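# Move the deep-well plate into the plate washer carrier

## Task

Take the deep-well plate from the shelved bench by the door and set it in the plate washer's carrier on the shelved bench by the window. The plate must rest flat on the carrier floor, within its corner stops, with its labelled short edge toward the carrier end marked A1. The task fails if the plate ever touches the floor, or if the robot falls or finishes tilted. Release the plate and back the robot away at the end; a plate that stays in place only because the robot holds it does not count.

## Robot and tools

Robot: a Rainbow Robotics RB-Y1. It has a two-wheel drive base with two rear casters, a torso whose lower 'leg' folds, a head, and two 7-joint arms, each ending in a parallel gripper. The base is 0.66 m long and 0.58 m wide. Its front edge sits 0.10 m ahead of the drive axle. It cannot drive sideways. Cameras: head_camera (896x504), left_wrist_camera and right_wrist_camera (644x364).

Frames: the base frame has its origin on the floor between the drive wheels, with x forward, y left and z up. The chest, left_hand and right_hand readings are in this frame. A hand point is the spot between that gripper's pads. Its fingers point along the hand's -z and close along its x. Printed hand positions can be wrong, more so when the arm is stretched far. Odometry is the base frame as it was when the scene started. It counts wheel rotation only, so wheel slip is reported as travel. Heading runs -3.142 to 3.142, and left is positive.

execute_actions(actions, cameras): actions is a list holding one action, or none. An empty list just reports state and images. cameras takes names from head_camera, left_wrist_camera, right_wrist_camera, all. Leaving it out, or giving null or ["all"], returns every camera; [] returns none. The 'pictures' line gives the order of the returned images. An action may contain:
- base: exactly one key. translate_m is a relative straight drive in metres from where the base is now, forward positive, -3 to 3. rotate_rad is a relative turn in place, in radians, left (counter-clockwise seen from above) positive, -3.2 to 3.2. A base move needing more than 8.667 s is refused.
- joints: an object of absolute targets keyed by joint name. These are not offsets. Units are radians, except the grippers, which are in metres of pad opening.
- speeds: optional caps for this action only. translate_m is 0.05 to 0.4 m/s and rotate_rad is 0.1 to 1.509 rad/s. The maximum is the default.
- min_time_s: 0.1 to 8 s. It is the shortest duration for each arm and head motion in the action.
All parts of an action begin at the same moment. One action is limited to 15 s. An unknown key or a value out of range rejects the entire call, and nothing moves. A joint you leave out may keep pushing toward its previous target. Once a result reports a stop, later movement calls in the same reply are skipped.

Joint ranges and signs:
- torso_squat_rad 0 to 1.2: bigger values lower the chest while keeping it level.
- torso_shift_rad -0.3 to 0.6: positive pushes the hips forward.
- torso_pitch_rad -0.2 to 1.4: positive leans the chest forward.
- torso_yaw_rad -1.5 to 1.5: positive turns the upper body left.
- Combined torso limits: squat+shift <= 1.52; squat-shift+pitch <= 1.57; shift+0.5pitch-0.4squat <= 0.7; shift+0.3pitch-0.5squat <= 0.39. A command that breaks one stops partway and reports off_target.
- shoulder_pitch ±2.356: 0 means hanging, negative raises the arm forward.
- left_shoulder_roll 0 to 3.141; right_shoulder_roll -3.141 to 0. Both lift the arm outward.
- shoulder_yaw ±2.094; elbow -2.617 to 0.01, where negative bends; forearm_roll ±3.141; wrist_pitch -1.57 to 1.919, where negative tips the hand forward; hand_roll ±2.705. For yaw and roll, positive is counter-clockwise or leftward on both arms.
- left_gripper_m and right_gripper_m 0 to 0.1.
- head_pan_rad ±0.523, left positive; head_tilt_rad -0.35 to 1.57, down positive.
Top speeds: arm joints 1 rad/s, the three wrist joints 1.5, head 1.5, squat and pitch 0.3, shift 0.15, yaw 0.6, grippers 0.1 m/s. To grip, command an opening at least 0.005 m narrower than the object. The resulting off_target is expected.

wait(seconds): 0 to 10 s with no new command. It returns state and images.
zoom_image(camera, region): region is [x0, y0, x1, y1] in pixels of that camera's latest full image, at most 504x504.
read_manual(section): returns only the licence texts.
finished_scene(scene): give the current scene number. It ends the scene for good and reports success.

Reading results: base_status and joint_status report how each motion ended.
- done: reached. For the base it only means the wheels turned as commanded.
- off_target: came to rest short of the target and may still push.
- limit_stop_at_<name>: stopped by a built-in limit.
- contact_stop: the arm or torso met firm resistance.
- time_out: stopped after 1.5x the expected time (torso 2.5x) plus 1 s, at most 14 s.
- stopped_with_arm: the torso halted because an arm had a contact stop.
- limit_stop_at_own_body: stopped before hitting the robot's own body. Move that arm and the torso apart.
- 'joint command not followed' with a 'cause:' line means an arm's targets were withheld to avoid self or arm-to-arm collision. Named joints then show not_followed, and the robot may retry them later.
After a stop, the joint holds where it halted. A contact_stop or time_out halts the whole group: the four torso joints, or all seven joints of one arm. on_its_own lists uncommanded joints; 'held at' gives the target being held, not the actual position. Also shown: joint_positions, base_odometry, and a Motor temperatures block per arm in joint order.

Recovery: a halted arm or torso may still be pressing. First back it off in its own action, arms before torso. Exception: when both hands hold one object and the torso contact-stops right away with nothing blocking it, command every arm joint to its current joint_positions value, then resend the torso.

Hazards:
- The base does not stop on hitting furniture; its wheels can spin while it keeps pressing. A bent leg can stick out ahead of the base. A leg against furniture can push the robot backward without odometry showing it.
- Each arm is rated for 3 kg. Heavy loads far forward can tip the robot, and nothing prevents this.
- Never let the arms, grippers or fingers strike or squeeze each other.
- Torque load limits are 60.9 N m for the shoulders, 31.3 for the elbow and 21.7 for the wrist joints, held weight included. Reaching one freezes the robot for 10 s.
- Motors warn with MOTOR HOT at 65 °C. At 80 °C an OVER-TEMPERATURE FAULT brakes the arm, and interrupted keys show limit_stop_at_motor_heat. Resend your targets afterwards.
- Loose objects may occasionally get nudged.
- Avoid dropping, slamming or hard pushing. Keep the plate off the floor, set it down gently, open the gripper, and withdraw.

Each tool is called after ">>>" by a JSON object that holds its "fn" and its "kwargs".

## Session

>>> {"fn": "execute_actions", "kwargs": {"actions": []}}

Scene clock: 0.00 s.
Motor temperatures (°C, as the motors report them): left_arm=[28 29 29 28 32 29 37] | right_arm=[33 28 27 31 35 36 34]
base_odometry: x=+0.000 y=+0.000 heading=+0.000 (m, m, rad; odometry frame)
base_status: not commanded
joint_positions: torso_squat_rad=+0.350 torso_shift_rad=-0.001 torso_pitch_rad=-0.001 torso_yaw_rad=+0.000 left_shoulder_pitch_rad=+0.007 left_shoulder_roll_rad=+0.024 left_shoulder_yaw_rad=-0.034 left_elbow_rad=-0.231 left_forearm_roll_rad=+0.047 left_wrist_pitch_rad=-0.008 left_hand_roll_rad=+0.010 left_gripper_m=+0.100 right_shoulder_pitch_rad=+0.000 right_shoulder_roll_rad=-0.049 right_shoulder_yaw_rad=-0.001 right_elbow_rad=-0.271 right_forearm_roll_rad=-0.023 right_wrist_pitch_rad=-0.048 right_hand_roll_rad=-0.010 right_gripper_m=+0.099 head_pan_rad=+0.000 head_tilt_rad=+0.401
joint_status: not commanded
chest: x=-0.2290 y=-0.0010 z=+1.2474 quat_wxyz=(+1.000, +0.001, -0.001, +0.000) (m; base frame)
left_hand: x=-0.1191 y=+0.2348 z=+0.5710 quat_wxyz=(+0.993, +0.008, -0.117, +0.011) (m; base frame)
right_hand: x=-0.0859 y=-0.2570 z=+0.5783 quat_wxyz=(+0.987, -0.021, -0.160, -0.013) (m; base frame)
pictures: head_camera, left_wrist_camera, right_wrist_camera
Images, in order (width x height): head_camera 896x504, left_wrist_camera 644x364, right_wrist_camera 644x364.

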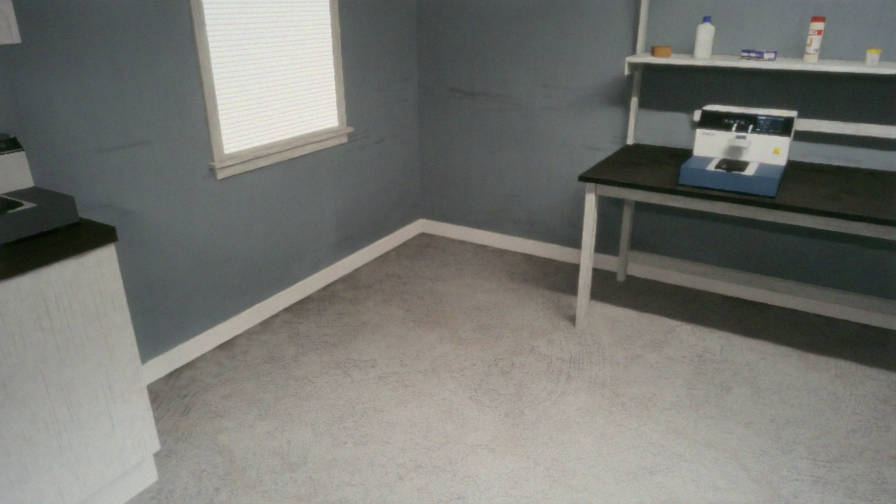

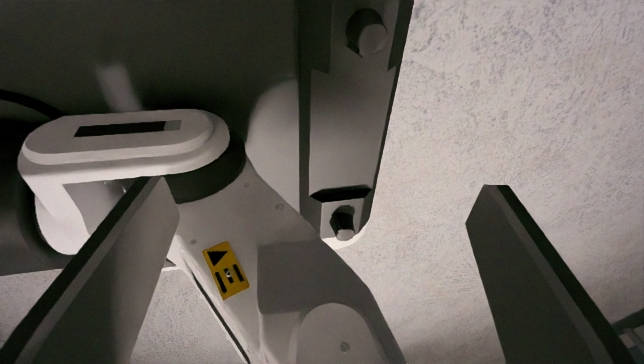

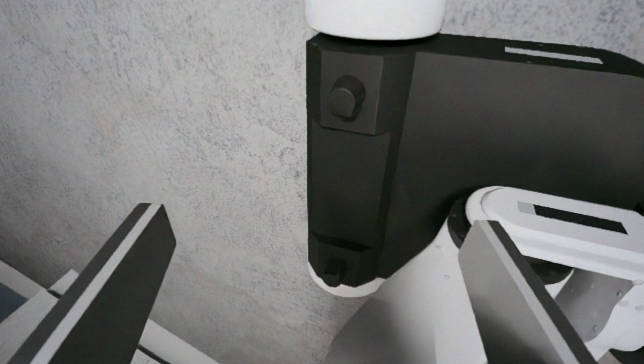

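>>> {"fn": "execute_actions", "kwargs": {"actions": [{"base":{"rotate_rad":-1.2},"joints":{"head_tilt_rad":0.3}}], "cameras": ["head_camera"]}}

>>> {"fn": "execute_actions", "kwargs": {"actions": [{"base":{"rotate_rad":-1.2}}], "cameras": ["head_camera"]}}

>>> {"fn": "execute_actions", "kwargs": {"actions": [{"base":{"rotate_rad":-1.2}}], "cameras": ["head_camera"]}}

Scene clock: 4.97 s.
Motor temperatures (°C, as the motors report them): left_arm=[28 29 29 28 32 29 37] | right_arm=[33 28 27 31 35 36 34]
base_odometry: x=+0.000 y=+0.000 heading=-1.200 (m, m, rad; odometry frame)
base_status: done
joint_positions: torso_squat_rad=+0.350 torso_shift_rad=-0.001 torso_pitch_rad=-0.001 torso_yaw_rad=+0.000 left_shoulder_pitch_rad=+0.007 left_shoulder_roll_rad=+0.024 left_shoulder_yaw_rad=-0.034 left_elbow_rad=-0.231 left_forearm_roll_rad=+0.047 left_wrist_pitch_rad=-0.008 left_hand_roll_rad=+0.010 left_gripper_m=+0.100 right_shoulder_pitch_rad=+0.000 right_shoulder_roll_rad=-0.049 right_shoulder_yaw_rad=-0.001 right_elbow_rad=-0.271 right_forearm_roll_rad=-0.023 right_wrist_pitch_rad=-0.048 right_hand_roll_rad=-0.010 right_gripper_m=+0.099 head_pan_rad=+0.000 head_tilt_rad=+0.300
joint_status: all done
chest: x=-0.2290 y=-0.0010 z=+1.2474 quat_wxyz=(+1.000, +0.001, -0.001, +0.000) (m; base frame)
left_hand: x=-0.1191 y=+0.2348 z=+0.5710 quat_wxyz=(+0.993, +0.008, -0.117, +0.011) (m; base frame)
right_hand: x=-0.0860 y=-0.2570 z=+0.5783 quat_wxyz=(+0.987, -0.021, -0.160, -0.013) (m; base frame)
pictures: head_camera
Images, in order (width x height): head_camera 896x504.

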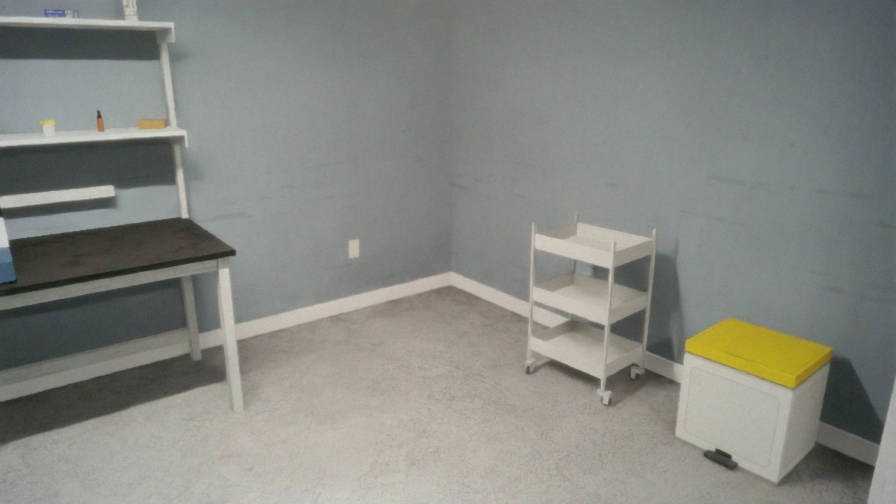

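Scene clock: 8.53 s.
Motor temperatures (°C, as the motors report them): left_arm=[28 29 29 28 32 29 37] | right_arm=[33 28 27 31 35 36 34]
base_odometry: x=+0.000 y=+0.000 heading=-2.399 (m, m, rad; odometry frame)
base_status: done
joint_positions: torso_squat_rad=+0.350 torso_shift_rad=-0.001 torso_pitch_rad=-0.001 torso_yaw_rad=+0.000 left_shoulder_pitch_rad=+0.007 left_shoulder_roll_rad=+0.024 left_shoulder_yaw_rad=-0.034 left_elbow_rad=-0.231 left_forearm_roll_rad=+0.047 left_wrist_pitch_rad=-0.008 left_hand_roll_rad=+0.010 left_gripper_m=+0.100 right_shoulder_pitch_rad=+0.000 right_shoulder_roll_rad=-0.049 right_shoulder_yaw_rad=-0.001 right_elbow_rad=-0.271 right_forearm_roll_rad=-0.023 right_wrist_pitch_rad=-0.048 right_hand_roll_rad=-0.010 right_gripper_m=+0.099 head_pan_rad=+0.000 head_tilt_rad=+0.300
joint_status: not commanded
chest: x=-0.2290 y=-0.0010 z=+1.2474 quat_wxyz=(+1.000, +0.001, -0.001, +0.000) (m; base frame)
left_hand: x=-0.1191 y=+0.2348 z=+0.5710 quat_wxyz=(+0.993, +0.008, -0.117, +0.011) (m; base frame)
right_hand: x=-0.0860 y=-0.2570 z=+0.5783 quat_wxyz=(+0.987, -0.021, -0.160, -0.013) (m; base frame)
pictures: head_camera
Images, in order (width x height): head_camera 896x504.

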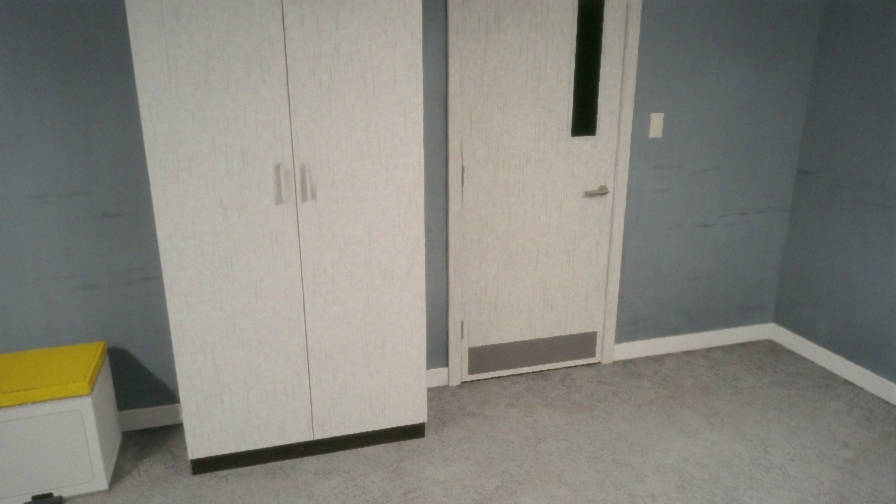

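Scene clock: 12.10 s.
Motor temperatures (°C, as the motors report them): left_arm=[28 29 29 28 32 29 37] | right_arm=[33 28 27 31 35 36 34]
base_odometry: x=+0.000 y=+0.000 heading=+2.685 (m, m, rad; odometry frame)
base_status: done
joint_positions: torso_squat_rad=+0.350 torso_shift_rad=-0.001 torso_pitch_rad=-0.001 torso_yaw_rad=+0.000 left_shoulder_pitch_rad=+0.007 left_shoulder_roll_rad=+0.024 left_shoulder_yaw_rad=-0.034 left_elbow_rad=-0.231 left_forearm_roll_rad=+0.047 left_wrist_pitch_rad=-0.008 left_hand_roll_rad=+0.010 left_gripper_m=+0.100 right_shoulder_pitch_rad=+0.000 right_shoulder_roll_rad=-0.049 right_shoulder_yaw_rad=-0.001 right_elbow_rad=-0.271 right_forearm_roll_rad=-0.023 right_wrist_pitch_rad=-0.048 right_hand_roll_rad=-0.010 right_gripper_m=+0.099 head_pan_rad=+0.000 head_tilt_rad=+0.300
joint_status: not commanded
chest: x=-0.2290 y=-0.0010 z=+1.2474 quat_wxyz=(+1.000, +0.001, -0.001, +0.000) (m; base frame)
left_hand: x=-0.1192 y=+0.2348 z=+0.5710 quat_wxyz=(+0.993, +0.008, -0.117, +0.011) (m; base frame)
right_hand: x=-0.0860 y=-0.2570 z=+0.5783 quat_wxyz=(+0.987, -0.021, -0.160, -0.013) (m; base frame)
pictures: head_camera
Images, in order (width x height): head_camera 896x504.

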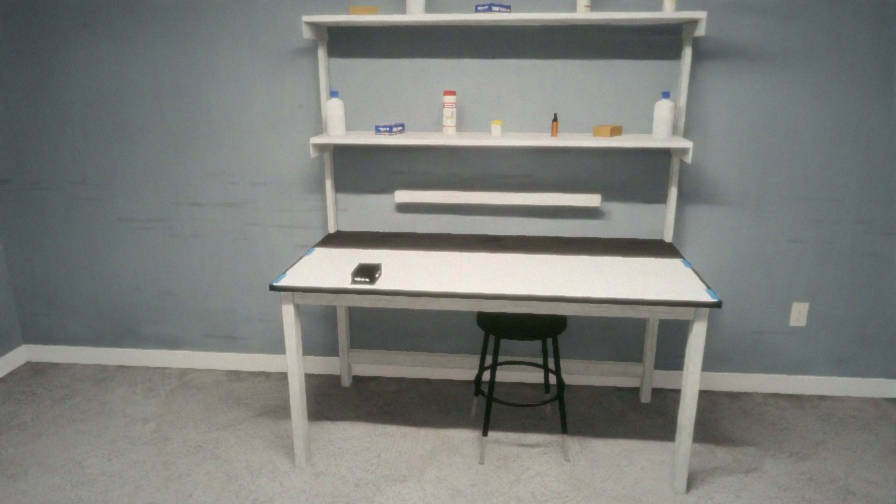

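>>> {"fn": "execute_actions", "kwargs": {"actions": [{"base":{"translate_m":1.4},"joints":{"head_tilt_rad":0.8,"head_pan_rad":0.2}}], "cameras": ["head_camera"]}}

Scene clock: 21.10 s.
Motor temperatures (°C, as the motors report them): left_arm=[28 29 29 28 32 29 37] | right_arm=[33 28 27 31 35 36 34]
base_odometry: x=-1.256 y=+0.619 heading=+2.684 (m, m, rad; odometry frame)
base_status: done
joint_positions: torso_squat_rad=+0.350 torso_shift_rad=-0.001 torso_pitch_rad=-0.001 torso_yaw_rad=+0.000 left_shoulder_pitch_rad=+0.007 left_shoulder_roll_rad=+0.024 left_shoulder_yaw_rad=-0.034 left_elbow_rad=-0.231 left_forearm_roll_rad=+0.047 left_wrist_pitch_rad=-0.008 left_hand_roll_rad=+0.010 left_gripper_m=+0.100 right_shoulder_pitch_rad=+0.000 right_shoulder_roll_rad=-0.049 right_shoulder_yaw_rad=-0.001 right_elbow_rad=-0.271 right_forearm_roll_rad=-0.023 right_wrist_pitch_rad=-0.048 right_hand_roll_rad=-0.010 right_gripper_m=+0.099 head_pan_rad=+0.200 head_tilt_rad=+0.800
joint_status: all done
chest: x=-0.2289 y=-0.0010 z=+1.2474 quat_wxyz=(+1.000, +0.001, -0.001, +0.000) (m; base frame)
left_hand: x=-0.1191 y=+0.2348 z=+0.5710 quat_wxyz=(+0.993, +0.008, -0.117, +0.011) (m; base frame)
right_hand: x=-0.0859 y=-0.2570 z=+0.5783 quat_wxyz=(+0.987, -0.021, -0.160, -0.013) (m; base frame)
pictures: head_camera
Images, in order (width x height): head_camera 896x504.

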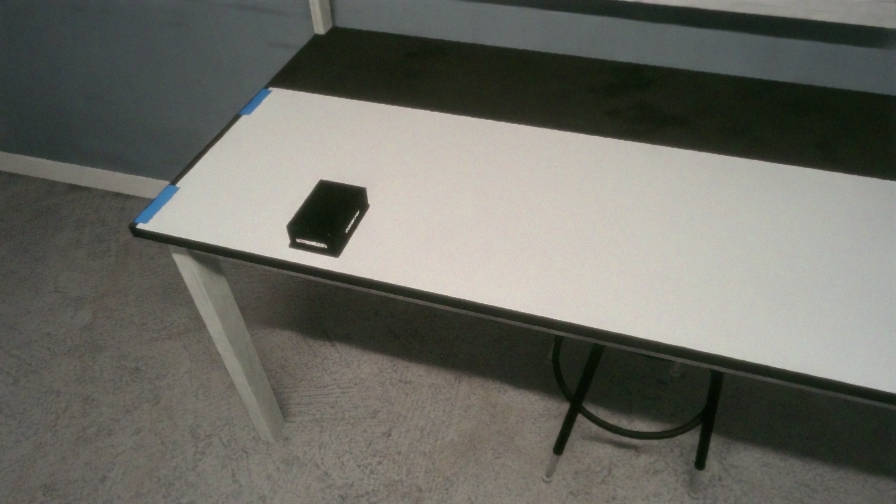

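>>> {"fn": "zoom_image", "kwargs": {"camera": "head_camera", "region": [230, 150, 430, 280]}}

Region (230, 150, 430, 280) of head_camera's 896x504 image, scaled by 2.520, with more detail than that image has; it fills the top 328 rows of this view, and the rest is white.

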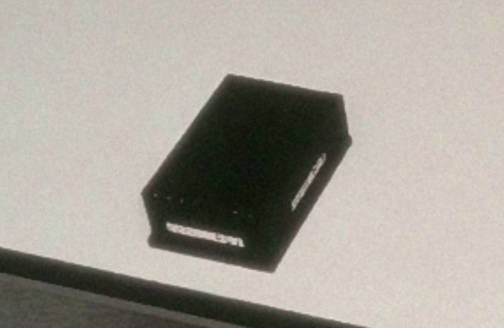

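>>> {"fn": "execute_actions", "kwargs": {"actions": [{"base":{"rotate_rad":0.11},"joints":{"left_shoulder_pitch_rad":-0.8,"left_shoulder_roll_rad":0.349,"left_shoulder_yaw_rad":0,"left_elbow_rad":-0.771,"left_forearm_roll_rad":0.349,"left_wrist_pitch_rad":1.571,"left_hand_roll_rad":1.37,"head_tilt_rad":1.0,"head_pan_rad":0.4}}], "cameras": []}}

>>> {"fn": "execute_actions", "kwargs": {"actions": [{"base":{"translate_m":0.34},"speeds":{"translate_m":0.2}}], "cameras": ["head_camera","left_wrist_camera"]}}

Scene clock: 36.43 s.
Motor temperatures (°C, as the motors report them): left_arm=[28 29 29 28 32 29 37] | right_arm=[33 28 27 31 35 36 34]
base_odometry: x=-1.256 y=+0.619 heading=+2.793 (m, m, rad; odometry frame)
base_status: done
joint_positions: torso_squat_rad=+0.350 torso_shift_rad=-0.001 torso_pitch_rad=-0.001 torso_yaw_rad=+0.000 left_shoulder_pitch_rad=-0.800 left_shoulder_roll_rad=+0.349 left_shoulder_yaw_rad=+0.000 left_elbow_rad=-0.771 left_forearm_roll_rad=+0.349 left_wrist_pitch_rad=+1.571 left_hand_roll_rad=+1.370 left_gripper_m=+0.100 right_shoulder_pitch_rad=+0.000 right_shoulder_roll_rad=-0.049 right_shoulder_yaw_rad=-0.001 right_elbow_rad=-0.271 right_forearm_roll_rad=-0.023 right_wrist_pitch_rad=-0.048 right_hand_roll_rad=-0.010 right_gripper_m=+0.099 head_pan_rad=+0.400 head_tilt_rad=+1.000
joint_status: all done
chest: x=-0.2290 y=-0.0010 z=+1.2474 quat_wxyz=(+1.000, +0.001, -0.001, +0.000) (m; base frame)
left_hand: x=+0.2473 y=+0.2881 z=+0.9092 quat_wxyz=(+0.775, +0.000, -0.001, +0.632) (m; base frame)
right_hand: x=-0.0859 y=-0.2570 z=+0.5783 quat_wxyz=(+0.987, -0.021, -0.160, -0.013) (m; base frame)
pictures: none
No camera images: the call's "cameras" was empty. Leave "cameras" out to get every camera's image.

Scene clock: 39.17 s.
Motor temperatures (°C, as the motors report them): left_arm=[28 29 29 28 32 29 37] | right_arm=[33 28 27 31 35 36 34]
base_odometry: x=-1.576 y=+0.735 heading=+2.794 (m, m, rad; odometry frame)
base_status: done
joint_positions: torso_squat_rad=+0.350 torso_shift_rad=-0.001 torso_pitch_rad=-0.001 torso_yaw_rad=+0.000 left_shoulder_pitch_rad=-0.800 left_shoulder_roll_rad=+0.349 left_shoulder_yaw_rad=+0.000 left_elbow_rad=-0.771 left_forearm_roll_rad=+0.349 left_wrist_pitch_rad=+1.571 left_hand_roll_rad=+1.370 left_gripper_m=+0.100 right_shoulder_pitch_rad=+0.000 right_shoulder_roll_rad=-0.049 right_shoulder_yaw_rad=-0.001 right_elbow_rad=-0.271 right_forearm_roll_rad=-0.023 right_wrist_pitch_rad=-0.048 right_hand_roll_rad=-0.010 right_gripper_m=+0.099 head_pan_rad=+0.400 head_tilt_rad=+1.000
joint_status: not commanded
chest: x=-0.2289 y=-0.0010 z=+1.2474 quat_wxyz=(+1.000, +0.001, -0.001, +0.000) (m; base frame)
left_hand: x=+0.2472 y=+0.2881 z=+0.9091 quat_wxyz=(+0.775, +0.000, -0.001, +0.632) (m; base frame)
right_hand: x=-0.0859 y=-0.2570 z=+0.5783 quat_wxyz=(+0.987, -0.021, -0.160, -0.013) (m; base frame)
pictures: head_camera, left_wrist_camera
Images, in order (width x height): head_camera 896x504, left_wrist_camera 644x364.

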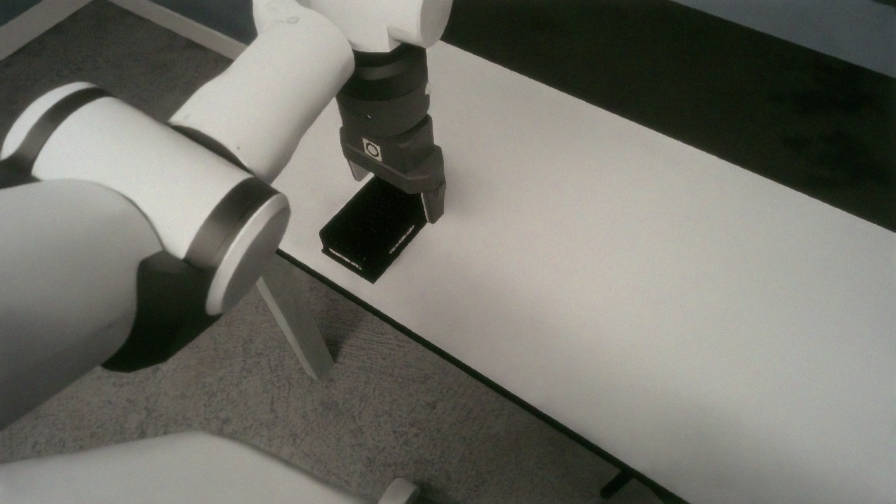

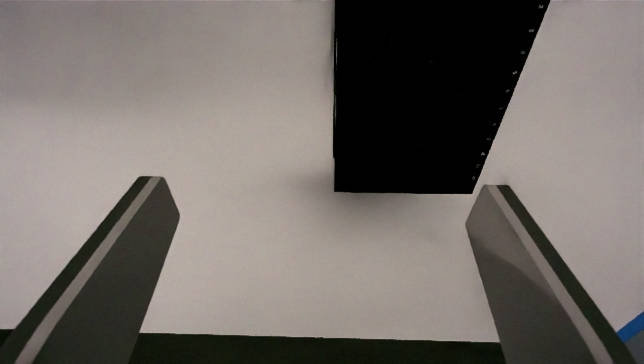

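>>> {"fn": "execute_actions", "kwargs": {"actions": [{"base":{"translate_m":0.035},"joints":{"torso_yaw_rad":0.105,"left_hand_roll_rad":1.265,"torso_squat_rad":0.5}}], "cameras": ["left_wrist_camera"]}}

Scene clock: 45.40 s.
Motor temperatures (°C, as the motors report them): left_arm=[28 29 29 29 32 29 37] | right_arm=[33 28 27 31 35 36 34]
base_odometry: x=-1.609 y=+0.747 heading=+2.794 (m, m, rad; odometry frame)
base_status: done
joint_positions: torso_squat_rad=+0.500 torso_shift_rad=-0.001 torso_pitch_rad=-0.001 torso_yaw_rad=+0.105 left_shoulder_pitch_rad=-0.800 left_shoulder_roll_rad=+0.349 left_shoulder_yaw_rad=+0.000 left_elbow_rad=-0.771 left_forearm_roll_rad=+0.349 left_wrist_pitch_rad=+1.571 left_hand_roll_rad=+1.265 left_gripper_m=+0.100 right_shoulder_pitch_rad=+0.000 right_shoulder_roll_rad=-0.049 right_shoulder_yaw_rad=-0.001 right_elbow_rad=-0.271 right_forearm_roll_rad=-0.023 right_wrist_pitch_rad=-0.048 right_hand_roll_rad=-0.010 right_gripper_m=+0.099 head_pan_rad=+0.400 head_tilt_rad=+1.000
joint_status: all done
chest: x=-0.2290 y=-0.0010 z=+1.2042 quat_wxyz=(+0.999, +0.001, -0.001, +0.052) (m; base frame)
left_hand: x=+0.2142 y=+0.3365 z=+0.8660 quat_wxyz=(+0.775, +0.000, -0.001, +0.633) (m; base frame)
right_hand: x=-0.0596 y=-0.2406 z=+0.5352 quat_wxyz=(+0.986, -0.013, -0.161, +0.039) (m; base frame)
pictures: left_wrist_camera
Images, in order (width x height): left_wrist_camera 644x364.

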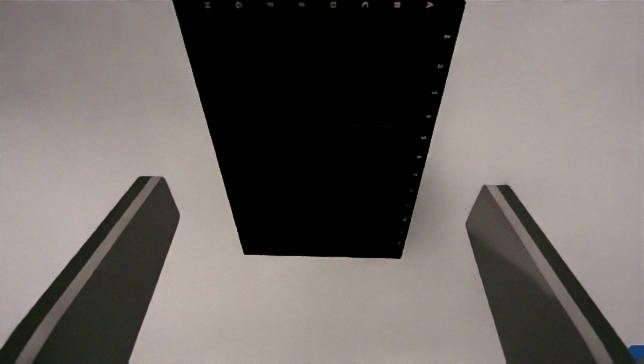

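>>> {"fn": "execute_actions", "kwargs": {"actions": [{"joints":{"torso_squat_rad":0.67}}], "cameras": ["left_wrist_camera","head_camera"]}}

>>> {"fn": "execute_actions", "kwargs": {"actions": [{"joints":{"left_gripper_m":0.07}}], "cameras": ["left_wrist_camera"]}}

>>> {"fn": "execute_actions", "kwargs": {"actions": [{"joints":{"torso_squat_rad":0.2}}], "cameras": ["left_wrist_camera","head_camera"]}}

Scene clock: 50.23 s.
Motor temperatures (°C, as the motors report them): left_arm=[29 29 29 29 32 29 37] | right_arm=[33 28 27 31 35 36 34]
base_odometry: x=-1.609 y=+0.747 heading=+2.794 (m, m, rad; odometry frame)
base_status: not commanded
joint_positions: torso_squat_rad=+0.670 torso_shift_rad=-0.001 torso_pitch_rad=-0.001 torso_yaw_rad=+0.105 left_shoulder_pitch_rad=-0.800 left_shoulder_roll_rad=+0.349 left_shoulder_yaw_rad=+0.000 left_elbow_rad=-0.771 left_forearm_roll_rad=+0.349 left_wrist_pitch_rad=+1.571 left_hand_roll_rad=+1.265 left_gripper_m=+0.100 right_shoulder_pitch_rad=+0.000 right_shoulder_roll_rad=-0.049 right_shoulder_yaw_rad=-0.001 right_elbow_rad=-0.271 right_forearm_roll_rad=-0.023 right_wrist_pitch_rad=-0.048 right_hand_roll_rad=-0.010 right_gripper_m=+0.099 head_pan_rad=+0.400 head_tilt_rad=+1.000
joint_status: all done
chest: x=-0.2289 y=-0.0009 z=+1.1386 quat_wxyz=(+0.999, +0.001, -0.001, +0.052) (m; base frame)
left_hand: x=+0.2143 y=+0.3366 z=+0.8003 quat_wxyz=(+0.775, +0.000, -0.001, +0.633) (m; base frame)
right_hand: x=-0.0596 y=-0.2406 z=+0.4696 quat_wxyz=(+0.986, -0.013, -0.161, +0.039) (m; base frame)
pictures: head_camera, left_wrist_camera
Images, in order (width x height): head_camera 896x504, left_wrist_camera 644x364.

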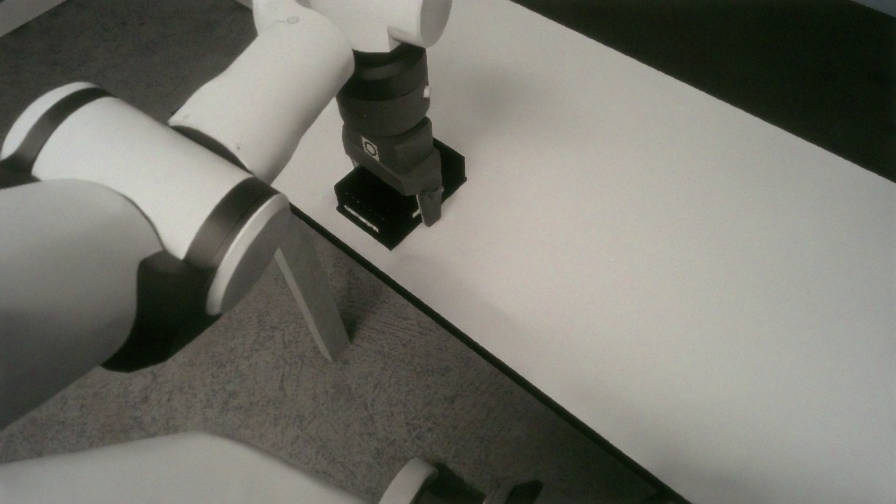

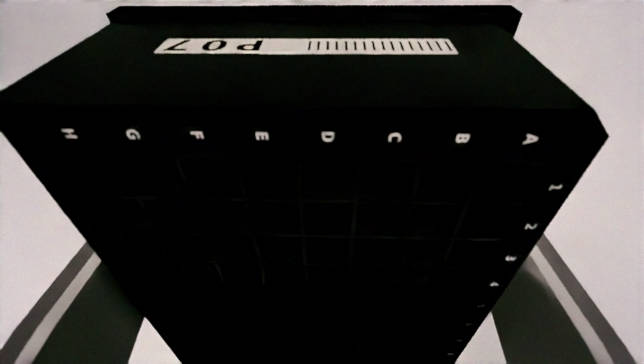

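Scene clock: 51.00 s.
Motor temperatures (°C, as the motors report them): left_arm=[29 29 29 29 32 29 37] | right_arm=[33 28 27 31 35 36 34]
base_odometry: x=-1.609 y=+0.747 heading=+2.794 (m, m, rad; odometry frame)
base_status: not commanded
joint_positions: torso_squat_rad=+0.670 torso_shift_rad=-0.001 torso_pitch_rad=-0.001 torso_yaw_rad=+0.105 left_shoulder_pitch_rad=-0.800 left_shoulder_roll_rad=+0.349 left_shoulder_yaw_rad=+0.000 left_elbow_rad=-0.771 left_forearm_roll_rad=+0.349 left_wrist_pitch_rad=+1.571 left_hand_roll_rad=+1.265 left_gripper_m=+0.084 right_shoulder_pitch_rad=+0.000 right_shoulder_roll_rad=-0.049 right_shoulder_yaw_rad=-0.001 right_elbow_rad=-0.271 right_forearm_roll_rad=-0.023 right_wrist_pitch_rad=-0.048 right_hand_roll_rad=-0.010 right_gripper_m=+0.099 head_pan_rad=+0.400 head_tilt_rad=+1.000
joint_status: left_gripper_m off_target (ended at +0.084, target +0.070)
chest: x=-0.2289 y=-0.0009 z=+1.1386 quat_wxyz=(+0.999, +0.001, -0.001, +0.052) (m; base frame)
left_hand: x=+0.2143 y=+0.3366 z=+0.8003 quat_wxyz=(+0.775, +0.000, -0.001, +0.633) (m; base frame)
right_hand: x=-0.0596 y=-0.2406 z=+0.4696 quat_wxyz=(+0.986, -0.013, -0.161, +0.039) (m; base frame)
pictures: left_wrist_camera
Images, in order (width x height): left_wrist_camera 644x364.

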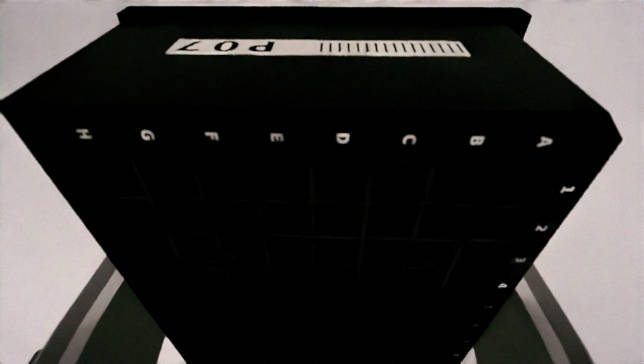

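Scene clock: 53.33 s.
Motor temperatures (°C, as the motors report them): left_arm=[29 29 29 29 32 29 37] | right_arm=[33 28 27 31 35 36 34]
base_odometry: x=-1.609 y=+0.747 heading=+2.794 (m, m, rad; odometry frame)
base_status: not commanded
joint_positions: torso_squat_rad=+0.200 torso_shift_rad=-0.001 torso_pitch_rad=-0.001 torso_yaw_rad=+0.105 left_shoulder_pitch_rad=-0.800 left_shoulder_roll_rad=+0.349 left_shoulder_yaw_rad=+0.000 left_elbow_rad=-0.771 left_forearm_roll_rad=+0.349 left_wrist_pitch_rad=+1.571 left_hand_roll_rad=+1.265 left_gripper_m=+0.084 right_shoulder_pitch_rad=+0.000 right_shoulder_roll_rad=-0.049 right_shoulder_yaw_rad=-0.001 right_elbow_rad=-0.271 right_forearm_roll_rad=-0.023 right_wrist_pitch_rad=-0.048 right_hand_roll_rad=-0.010 right_gripper_m=+0.099 head_pan_rad=+0.400 head_tilt_rad=+1.000
joint_status: all done
chest: x=-0.2289 y=-0.0010 z=+1.2760 quat_wxyz=(+0.999, +0.001, -0.001, +0.052) (m; base frame)
left_hand: x=+0.2142 y=+0.3365 z=+0.9376 quat_wxyz=(+0.774, +0.000, -0.001, +0.633) (m; base frame)
right_hand: x=-0.0597 y=-0.2407 z=+0.6069 quat_wxyz=(+0.986, -0.013, -0.161, +0.039) (m; base frame)
pictures: head_camera, left_wrist_camera
Images, in order (width x height): head_camera 896x504, left_wrist_camera 644x364.

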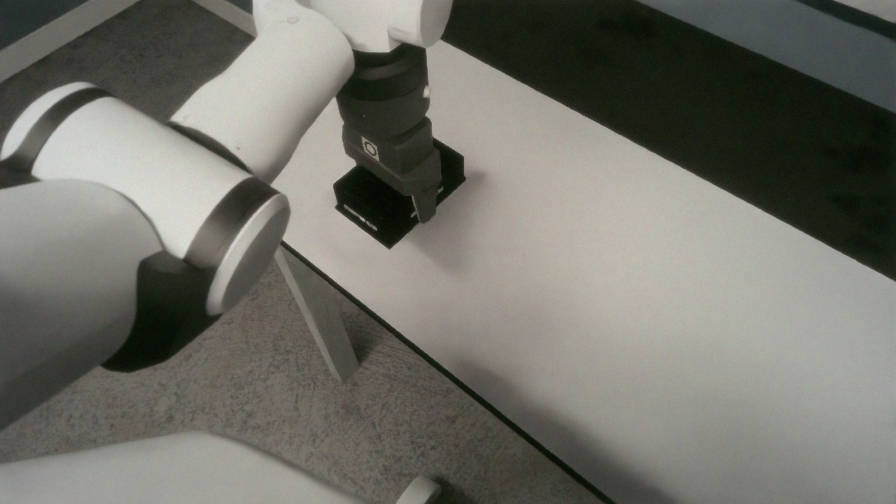

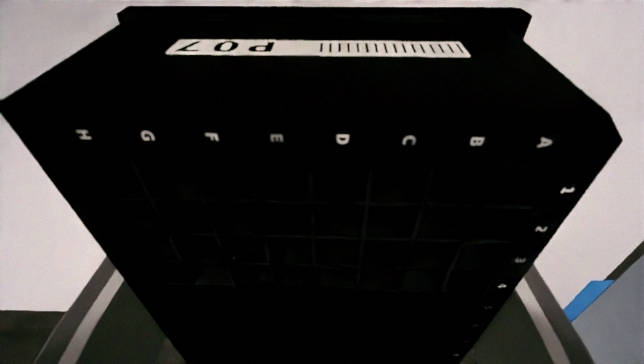

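>>> {"fn": "execute_actions", "kwargs": {"actions": [{"base":{"translate_m":-0.5}}], "cameras": []}}

>>> {"fn": "execute_actions", "kwargs": {"actions": [{"base":{"rotate_rad":2.946},"speeds":{"rotate_rad":0.8},"joints":{"head_tilt_rad":0.6,"head_pan_rad":0.0,"torso_yaw_rad":0}}], "cameras": ["head_camera"]}}

>>> {"fn": "execute_actions", "kwargs": {"actions": [{"base":{"translate_m":2.7}}], "cameras": ["head_camera"]}}

Scene clock: 59.23 s.
Motor temperatures (°C, as the motors report them): left_arm=[29 29 29 29 32 29 37] | right_arm=[33 28 27 31 35 36 34]
base_odometry: x=-1.139 y=+0.576 heading=+2.795 (m, m, rad; odometry frame)
base_status: done
joint_positions: torso_squat_rad=+0.200 torso_shift_rad=-0.001 torso_pitch_rad=-0.001 torso_yaw_rad=+0.105 left_shoulder_pitch_rad=-0.800 left_shoulder_roll_rad=+0.349 left_shoulder_yaw_rad=+0.000 left_elbow_rad=-0.771 left_forearm_roll_rad=+0.349 left_wrist_pitch_rad=+1.571 left_hand_roll_rad=+1.265 left_gripper_m=+0.084 right_shoulder_pitch_rad=+0.000 right_shoulder_roll_rad=-0.049 right_shoulder_yaw_rad=-0.001 right_elbow_rad=-0.271 right_forearm_roll_rad=-0.023 right_wrist_pitch_rad=-0.048 right_hand_roll_rad=-0.010 right_gripper_m=+0.099 head_pan_rad=+0.400 head_tilt_rad=+1.000
joint_status: not commanded
chest: x=-0.2290 y=-0.0010 z=+1.2760 quat_wxyz=(+0.999, +0.001, -0.001, +0.052) (m; base frame)
left_hand: x=+0.2141 y=+0.3365 z=+0.9376 quat_wxyz=(+0.774, +0.000, -0.001, +0.633) (m; base frame)
right_hand: x=-0.0598 y=-0.2407 z=+0.6069 quat_wxyz=(+0.986, -0.013, -0.161, +0.039) (m; base frame)
pictures: none
No camera images: the call's "cameras" was empty. Leave "cameras" out to get every camera's image.

Scene clock: 64.97 s.
Motor temperatures (°C, as the motors report them): left_arm=[29 29 29 29 32 29 37] | right_arm=[33 28 27 31 35 36 34]
base_odometry: x=-1.138 y=+0.576 heading=-0.542 (m, m, rad; odometry frame)
base_status: done
joint_positions: torso_squat_rad=+0.200 torso_shift_rad=-0.001 torso_pitch_rad=-0.001 torso_yaw_rad=+0.000 left_shoulder_pitch_rad=-0.800 left_shoulder_roll_rad=+0.349 left_shoulder_yaw_rad=+0.000 left_elbow_rad=-0.771 left_forearm_roll_rad=+0.349 left_wrist_pitch_rad=+1.571 left_hand_roll_rad=+1.265 left_gripper_m=+0.084 right_shoulder_pitch_rad=+0.000 right_shoulder_roll_rad=-0.049 right_shoulder_yaw_rad=-0.001 right_elbow_rad=-0.271 right_forearm_roll_rad=-0.023 right_wrist_pitch_rad=-0.048 right_hand_roll_rad=-0.010 right_gripper_m=+0.099 head_pan_rad=+0.000 head_tilt_rad=+0.600
joint_status: all done
chest: x=-0.2290 y=-0.0010 z=+1.2760 quat_wxyz=(+1.000, +0.001, -0.001, +0.000) (m; base frame)
left_hand: x=+0.2470 y=+0.2882 z=+0.9376 quat_wxyz=(+0.807, +0.000, -0.001, +0.591) (m; base frame)
right_hand: x=-0.0860 y=-0.2570 z=+0.6068 quat_wxyz=(+0.987, -0.021, -0.160, -0.013) (m; base frame)
pictures: head_camera
Images, in order (width x height): head_camera 896x504.

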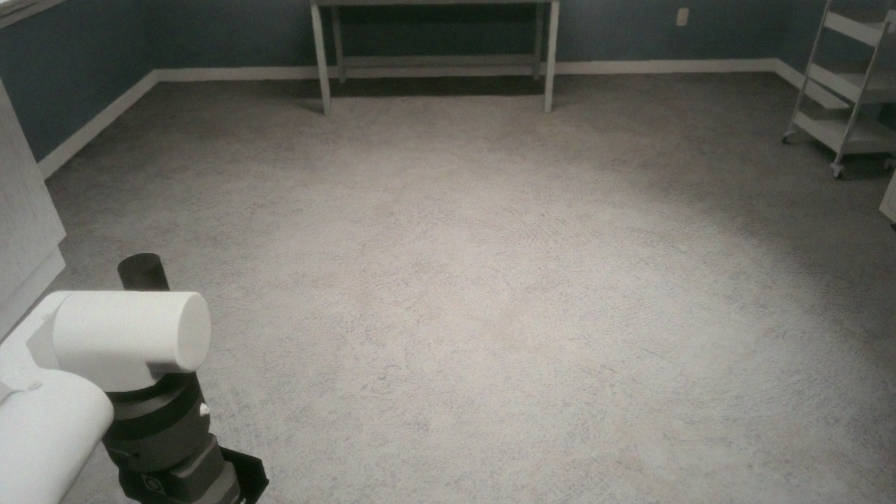

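Scene clock: 73.17 s.
Motor temperatures (°C, as the motors report them): left_arm=[29 29 29 29 32 29 37] | right_arm=[33 28 27 31 35 36 34]
base_odometry: x=+1.174 y=-0.817 heading=-0.542 (m, m, rad; odometry frame)
base_status: done
joint_positions: torso_squat_rad=+0.200 torso_shift_rad=-0.001 torso_pitch_rad=-0.001 torso_yaw_rad=+0.000 left_shoulder_pitch_rad=-0.800 left_shoulder_roll_rad=+0.349 left_shoulder_yaw_rad=+0.000 left_elbow_rad=-0.771 left_forearm_roll_rad=+0.349 left_wrist_pitch_rad=+1.571 left_hand_roll_rad=+1.265 left_gripper_m=+0.084 right_shoulder_pitch_rad=+0.000 right_shoulder_roll_rad=-0.049 right_shoulder_yaw_rad=-0.001 right_elbow_rad=-0.271 right_forearm_roll_rad=-0.023 right_wrist_pitch_rad=-0.048 right_hand_roll_rad=-0.010 right_gripper_m=+0.099 head_pan_rad=+0.000 head_tilt_rad=+0.600
joint_status: not commanded
chest: x=-0.2289 y=-0.0010 z=+1.2760 quat_wxyz=(+1.000, +0.001, -0.001, +0.000) (m; base frame)
left_hand: x=+0.2470 y=+0.2882 z=+0.9375 quat_wxyz=(+0.807, +0.000, -0.001, +0.591) (m; base frame)
right_hand: x=-0.0859 y=-0.2570 z=+0.6069 quat_wxyz=(+0.987, -0.021, -0.160, -0.013) (m; base frame)
pictures: head_camera
Images, in order (width x height): head_camera 896x504.

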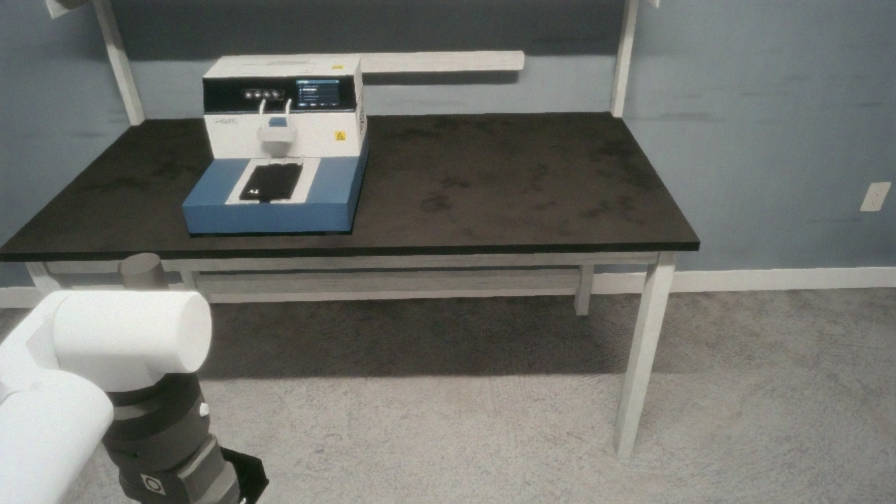

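>>> {"fn": "zoom_image", "kwargs": {"camera": "head_camera", "region": [170, 90, 380, 250]}}

Region (170, 90, 380, 250) of head_camera's 896x504 image, scaled by 2.400, with more detail than that image has; it fills the top 384 rows of this view, and the rest is white.

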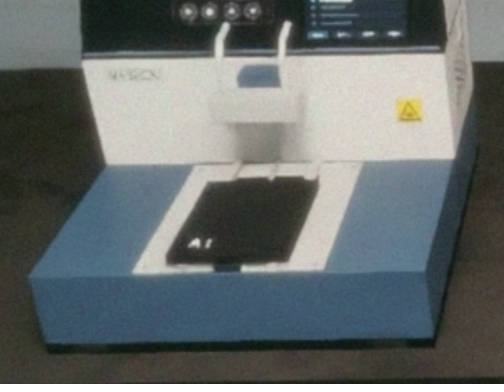

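>>> {"fn": "execute_actions", "kwargs": {"actions": [{"base":{"rotate_rad":0.08},"joints":{"left_hand_roll_rad":1.52,"head_tilt_rad":0.85,"head_pan_rad":0.3}}], "cameras": []}}

>>> {"fn": "execute_actions", "kwargs": {"actions": [{"base":{"translate_m":0.65}}], "cameras": ["head_camera"]}}

Scene clock: 77.87 s.
Motor temperatures (°C, as the motors report them): left_arm=[29 29 29 29 32 29 37] | right_arm=[33 28 27 31 35 36 34]
base_odometry: x=+1.174 y=-0.817 heading=-0.463 (m, m, rad; odometry frame)
base_status: done
joint_positions: torso_squat_rad=+0.200 torso_shift_rad=-0.001 torso_pitch_rad=-0.001 torso_yaw_rad=+0.000 left_shoulder_pitch_rad=-0.800 left_shoulder_roll_rad=+0.349 left_shoulder_yaw_rad=+0.000 left_elbow_rad=-0.771 left_forearm_roll_rad=+0.349 left_wrist_pitch_rad=+1.571 left_hand_roll_rad=+1.520 left_gripper_m=+0.084 right_shoulder_pitch_rad=+0.000 right_shoulder_roll_rad=-0.049 right_shoulder_yaw_rad=-0.001 right_elbow_rad=-0.271 right_forearm_roll_rad=-0.023 right_wrist_pitch_rad=-0.048 right_hand_roll_rad=-0.010 right_gripper_m=+0.099 head_pan_rad=+0.300 head_tilt_rad=+0.850
joint_status: all done
chest: x=-0.2289 y=-0.0010 z=+1.2760 quat_wxyz=(+1.000, +0.001, -0.001, +0.000) (m; base frame)
left_hand: x=+0.2470 y=+0.2882 z=+0.9375 quat_wxyz=(+0.725, +0.000, -0.001, +0.689) (m; base frame)
right_hand: x=-0.0859 y=-0.2570 z=+0.6069 quat_wxyz=(+0.987, -0.021, -0.160, -0.013) (m; base frame)
pictures: none
No camera images: the call's "cameras" was empty. Leave "cameras" out to get every camera's image.

Scene clock: 80.83 s.
Motor temperatures (°C, as the motors report them): left_arm=[29 29 29 29 32 29 37] | right_arm=[33 28 27 31 35 36 34]
base_odometry: x=+1.756 y=-1.107 heading=-0.463 (m, m, rad; odometry frame)
base_status: done
joint_positions: torso_squat_rad=+0.200 torso_shift_rad=-0.001 torso_pitch_rad=-0.001 torso_yaw_rad=+0.000 left_shoulder_pitch_rad=-0.800 left_shoulder_roll_rad=+0.349 left_shoulder_yaw_rad=+0.000 left_elbow_rad=-0.771 left_forearm_roll_rad=+0.349 left_wrist_pitch_rad=+1.571 left_hand_roll_rad=+1.520 left_gripper_m=+0.084 right_shoulder_pitch_rad=+0.000 right_shoulder_roll_rad=-0.049 right_shoulder_yaw_rad=-0.001 right_elbow_rad=-0.271 right_forearm_roll_rad=-0.023 right_wrist_pitch_rad=-0.048 right_hand_roll_rad=-0.010 right_gripper_m=+0.099 head_pan_rad=+0.300 head_tilt_rad=+0.850
joint_status: not commanded
chest: x=-0.2289 y=-0.0010 z=+1.2760 quat_wxyz=(+1.000, +0.001, -0.001, +0.000) (m; base frame)
left_hand: x=+0.2470 y=+0.2882 z=+0.9375 quat_wxyz=(+0.725, +0.000, -0.001, +0.689) (m; base frame)
right_hand: x=-0.0859 y=-0.2570 z=+0.6069 quat_wxyz=(+0.987, -0.021, -0.160, -0.013) (m; base frame)
pictures: head_camera
Images, in order (width x height): head_camera 896x504.

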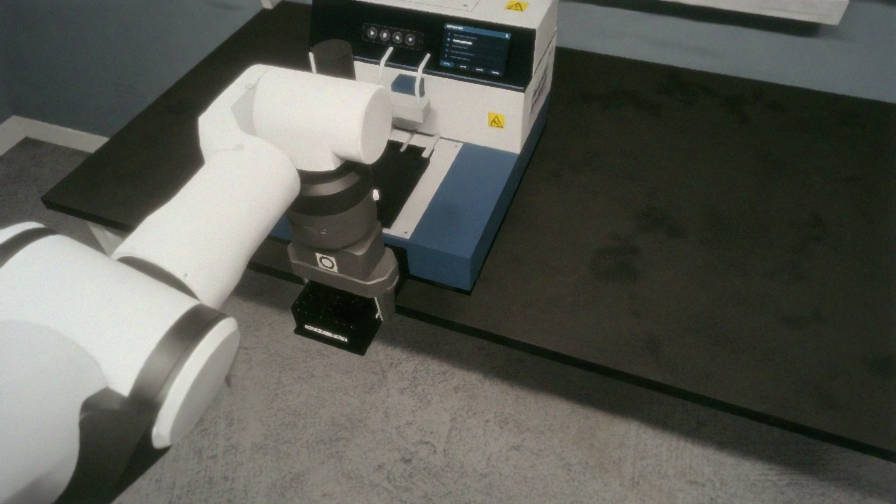

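>>> {"fn": "execute_actions", "kwargs": {"actions": [{"joints":{"torso_yaw_rad":0.5,"head_pan_rad":-0.1}}], "cameras": ["head_camera"]}}

>>> {"fn": "zoom_image", "kwargs": {"camera": "head_camera", "region": [300, 60, 620, 320]}}

Scene clock: 85.53 s.
Motor temperatures (°C, as the motors report them): left_arm=[29 29 29 29 32 29 37] | right_arm=[33 28 27 31 35 36 34]
base_odometry: x=+1.756 y=-1.107 heading=-0.463 (m, m, rad; odometry frame)
base_status: not commanded
joint_positions: torso_squat_rad=+0.200 torso_shift_rad=-0.001 torso_pitch_rad=-0.001 torso_yaw_rad=+0.500 left_shoulder_pitch_rad=-0.800 left_shoulder_roll_rad=+0.349 left_shoulder_yaw_rad=+0.000 left_elbow_rad=-0.771 left_forearm_roll_rad=+0.349 left_wrist_pitch_rad=+1.571 left_hand_roll_rad=+1.520 left_gripper_m=+0.084 right_shoulder_pitch_rad=+0.000 right_shoulder_roll_rad=-0.049 right_shoulder_yaw_rad=-0.001 right_elbow_rad=-0.271 right_forearm_roll_rad=-0.023 right_wrist_pitch_rad=-0.048 right_hand_roll_rad=-0.010 right_gripper_m=+0.099 head_pan_rad=-0.100 head_tilt_rad=+0.850
joint_status: all done
chest: x=-0.2289 y=-0.0010 z=+1.2760 quat_wxyz=(+0.969, +0.001, -0.001, +0.247) (m; base frame)
left_hand: x=+0.0503 y=+0.4809 z=+0.9376 quat_wxyz=(+0.532, +0.000, -0.001, +0.847) (m; base frame)
right_hand: x=+0.0200 y=-0.1574 z=+0.6072 quat_wxyz=(+0.959, +0.019, -0.161, +0.232) (m; base frame)
pictures: head_camera
Images, in order (width x height): head_camera 896x504.

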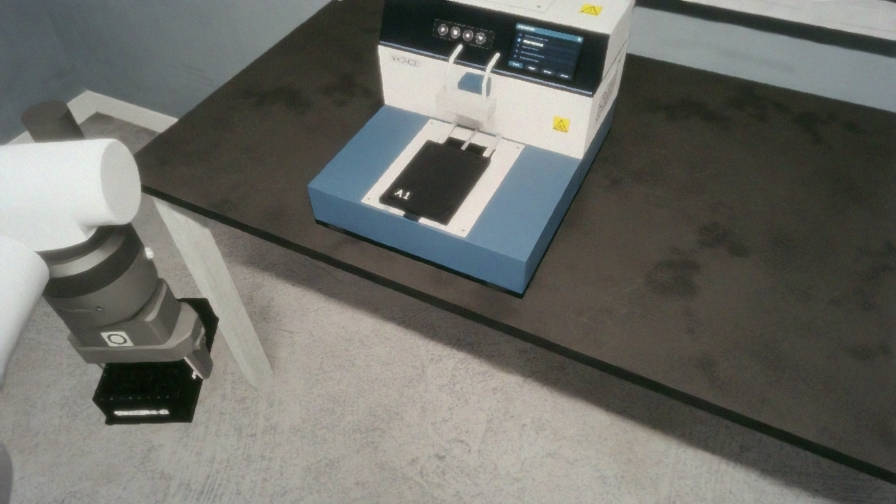

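Region (300, 60, 620, 320) of head_camera's 896x504 image, scaled by 1.575, with more detail than that image has; it fills the top 410 rows of this view, and the rest is white.

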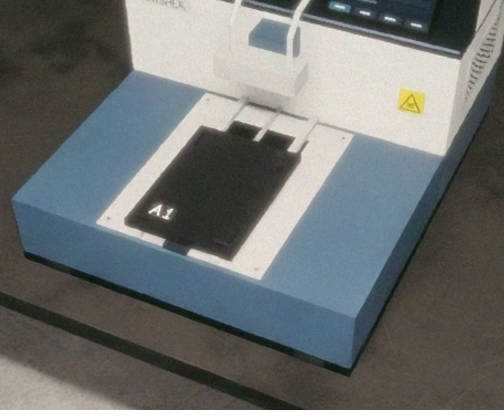

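>>> {"fn": "execute_actions", "kwargs": {"actions": [{"joints":{"torso_yaw_rad":0.09,"head_pan_rad":0.4,"head_tilt_rad":1.0,"left_hand_roll_rad":1.437,"torso_squat_rad":0.3}}], "cameras": []}}

>>> {"fn": "execute_actions", "kwargs": {"actions": [{"base":{"translate_m":0.25},"speeds":{"translate_m":0.15}}], "cameras": ["head_camera","left_wrist_camera"]}}

Scene clock: 93.13 s.
Motor temperatures (°C, as the motors report them): left_arm=[30 29 29 29 32 29 37] | right_arm=[33 28 27 31 35 36 34]
base_odometry: x=+1.756 y=-1.107 heading=-0.463 (m, m, rad; odometry frame)
base_status: not commanded
joint_positions: torso_squat_rad=+0.300 torso_shift_rad=-0.001 torso_pitch_rad=-0.001 torso_yaw_rad=+0.090 left_shoulder_pitch_rad=-0.800 left_shoulder_roll_rad=+0.349 left_shoulder_yaw_rad=+0.000 left_elbow_rad=-0.771 left_forearm_roll_rad=+0.349 left_wrist_pitch_rad=+1.571 left_hand_roll_rad=+1.437 left_gripper_m=+0.084 right_shoulder_pitch_rad=+0.000 right_shoulder_roll_rad=-0.049 right_shoulder_yaw_rad=-0.001 right_elbow_rad=-0.271 right_forearm_roll_rad=-0.023 right_wrist_pitch_rad=-0.048 right_hand_roll_rad=-0.010 right_gripper_m=+0.099 head_pan_rad=+0.400 head_tilt_rad=+1.000
joint_status: all done
chest: x=-0.2290 y=-0.0010 z=+1.2587 quat_wxyz=(+0.999, +0.001, -0.001, +0.045) (m; base frame)
left_hand: x=+0.2191 y=+0.3298 z=+0.9203 quat_wxyz=(+0.723, +0.000, -0.001, +0.691) (m; base frame)
right_hand: x=-0.0633 y=-0.2432 z=+0.5896 quat_wxyz=(+0.986, -0.014, -0.161, +0.031) (m; base frame)
pictures: none
No camera images: the call's "cameras" was empty. Leave "cameras" out to get every camera's image.

Scene clock: 95.70 s.
Motor temperatures (°C, as the motors report them): left_arm=[30 29 29 29 32 29 37] | right_arm=[33 28 27 31 35 36 34]
base_odometry: x=+1.980 y=-1.219 heading=-0.462 (m, m, rad; odometry frame)
base_status: done
joint_positions: torso_squat_rad=+0.300 torso_shift_rad=-0.001 torso_pitch_rad=-0.001 torso_yaw_rad=+0.090 left_shoulder_pitch_rad=-0.800 left_shoulder_roll_rad=+0.349 left_shoulder_yaw_rad=+0.000 left_elbow_rad=-0.771 left_forearm_roll_rad=+0.349 left_wrist_pitch_rad=+1.571 left_hand_roll_rad=+1.437 left_gripper_m=+0.084 right_shoulder_pitch_rad=+0.000 right_shoulder_roll_rad=-0.049 right_shoulder_yaw_rad=-0.001 right_elbow_rad=-0.271 right_forearm_roll_rad=-0.023 right_wrist_pitch_rad=-0.048 right_hand_roll_rad=-0.010 right_gripper_m=+0.099 head_pan_rad=+0.400 head_tilt_rad=+1.000
joint_status: not commanded
chest: x=-0.2289 y=-0.0010 z=+1.2587 quat_wxyz=(+0.999, +0.001, -0.001, +0.045) (m; base frame)
left_hand: x=+0.2191 y=+0.3298 z=+0.9202 quat_wxyz=(+0.722, +0.000, -0.001, +0.691) (m; base frame)
right_hand: x=-0.0634 y=-0.2432 z=+0.5896 quat_wxyz=(+0.986, -0.014, -0.161, +0.031) (m; base frame)
pictures: head_camera, left_wrist_camera
Images, in order (width x height): head_camera 896x504, left_wrist_camera 644x364.

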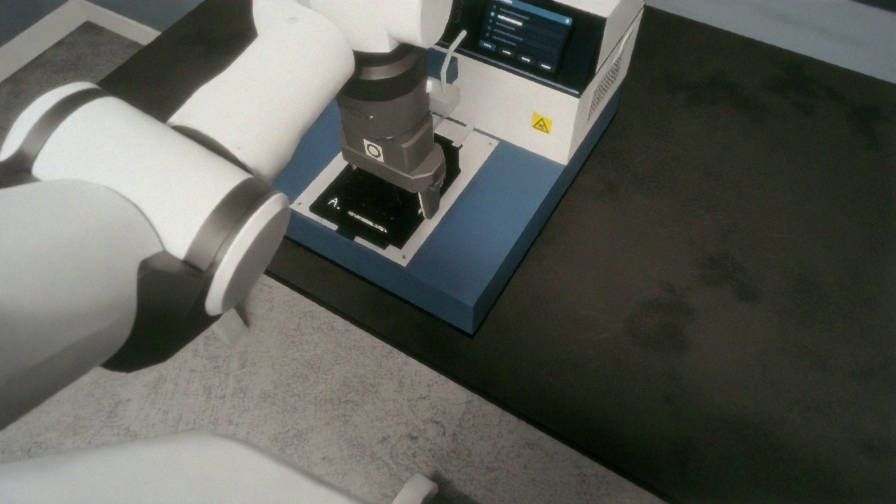

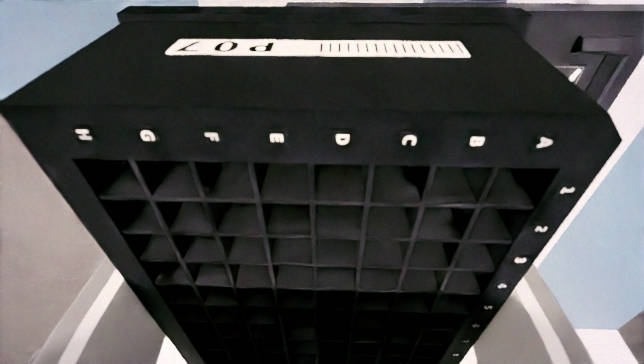

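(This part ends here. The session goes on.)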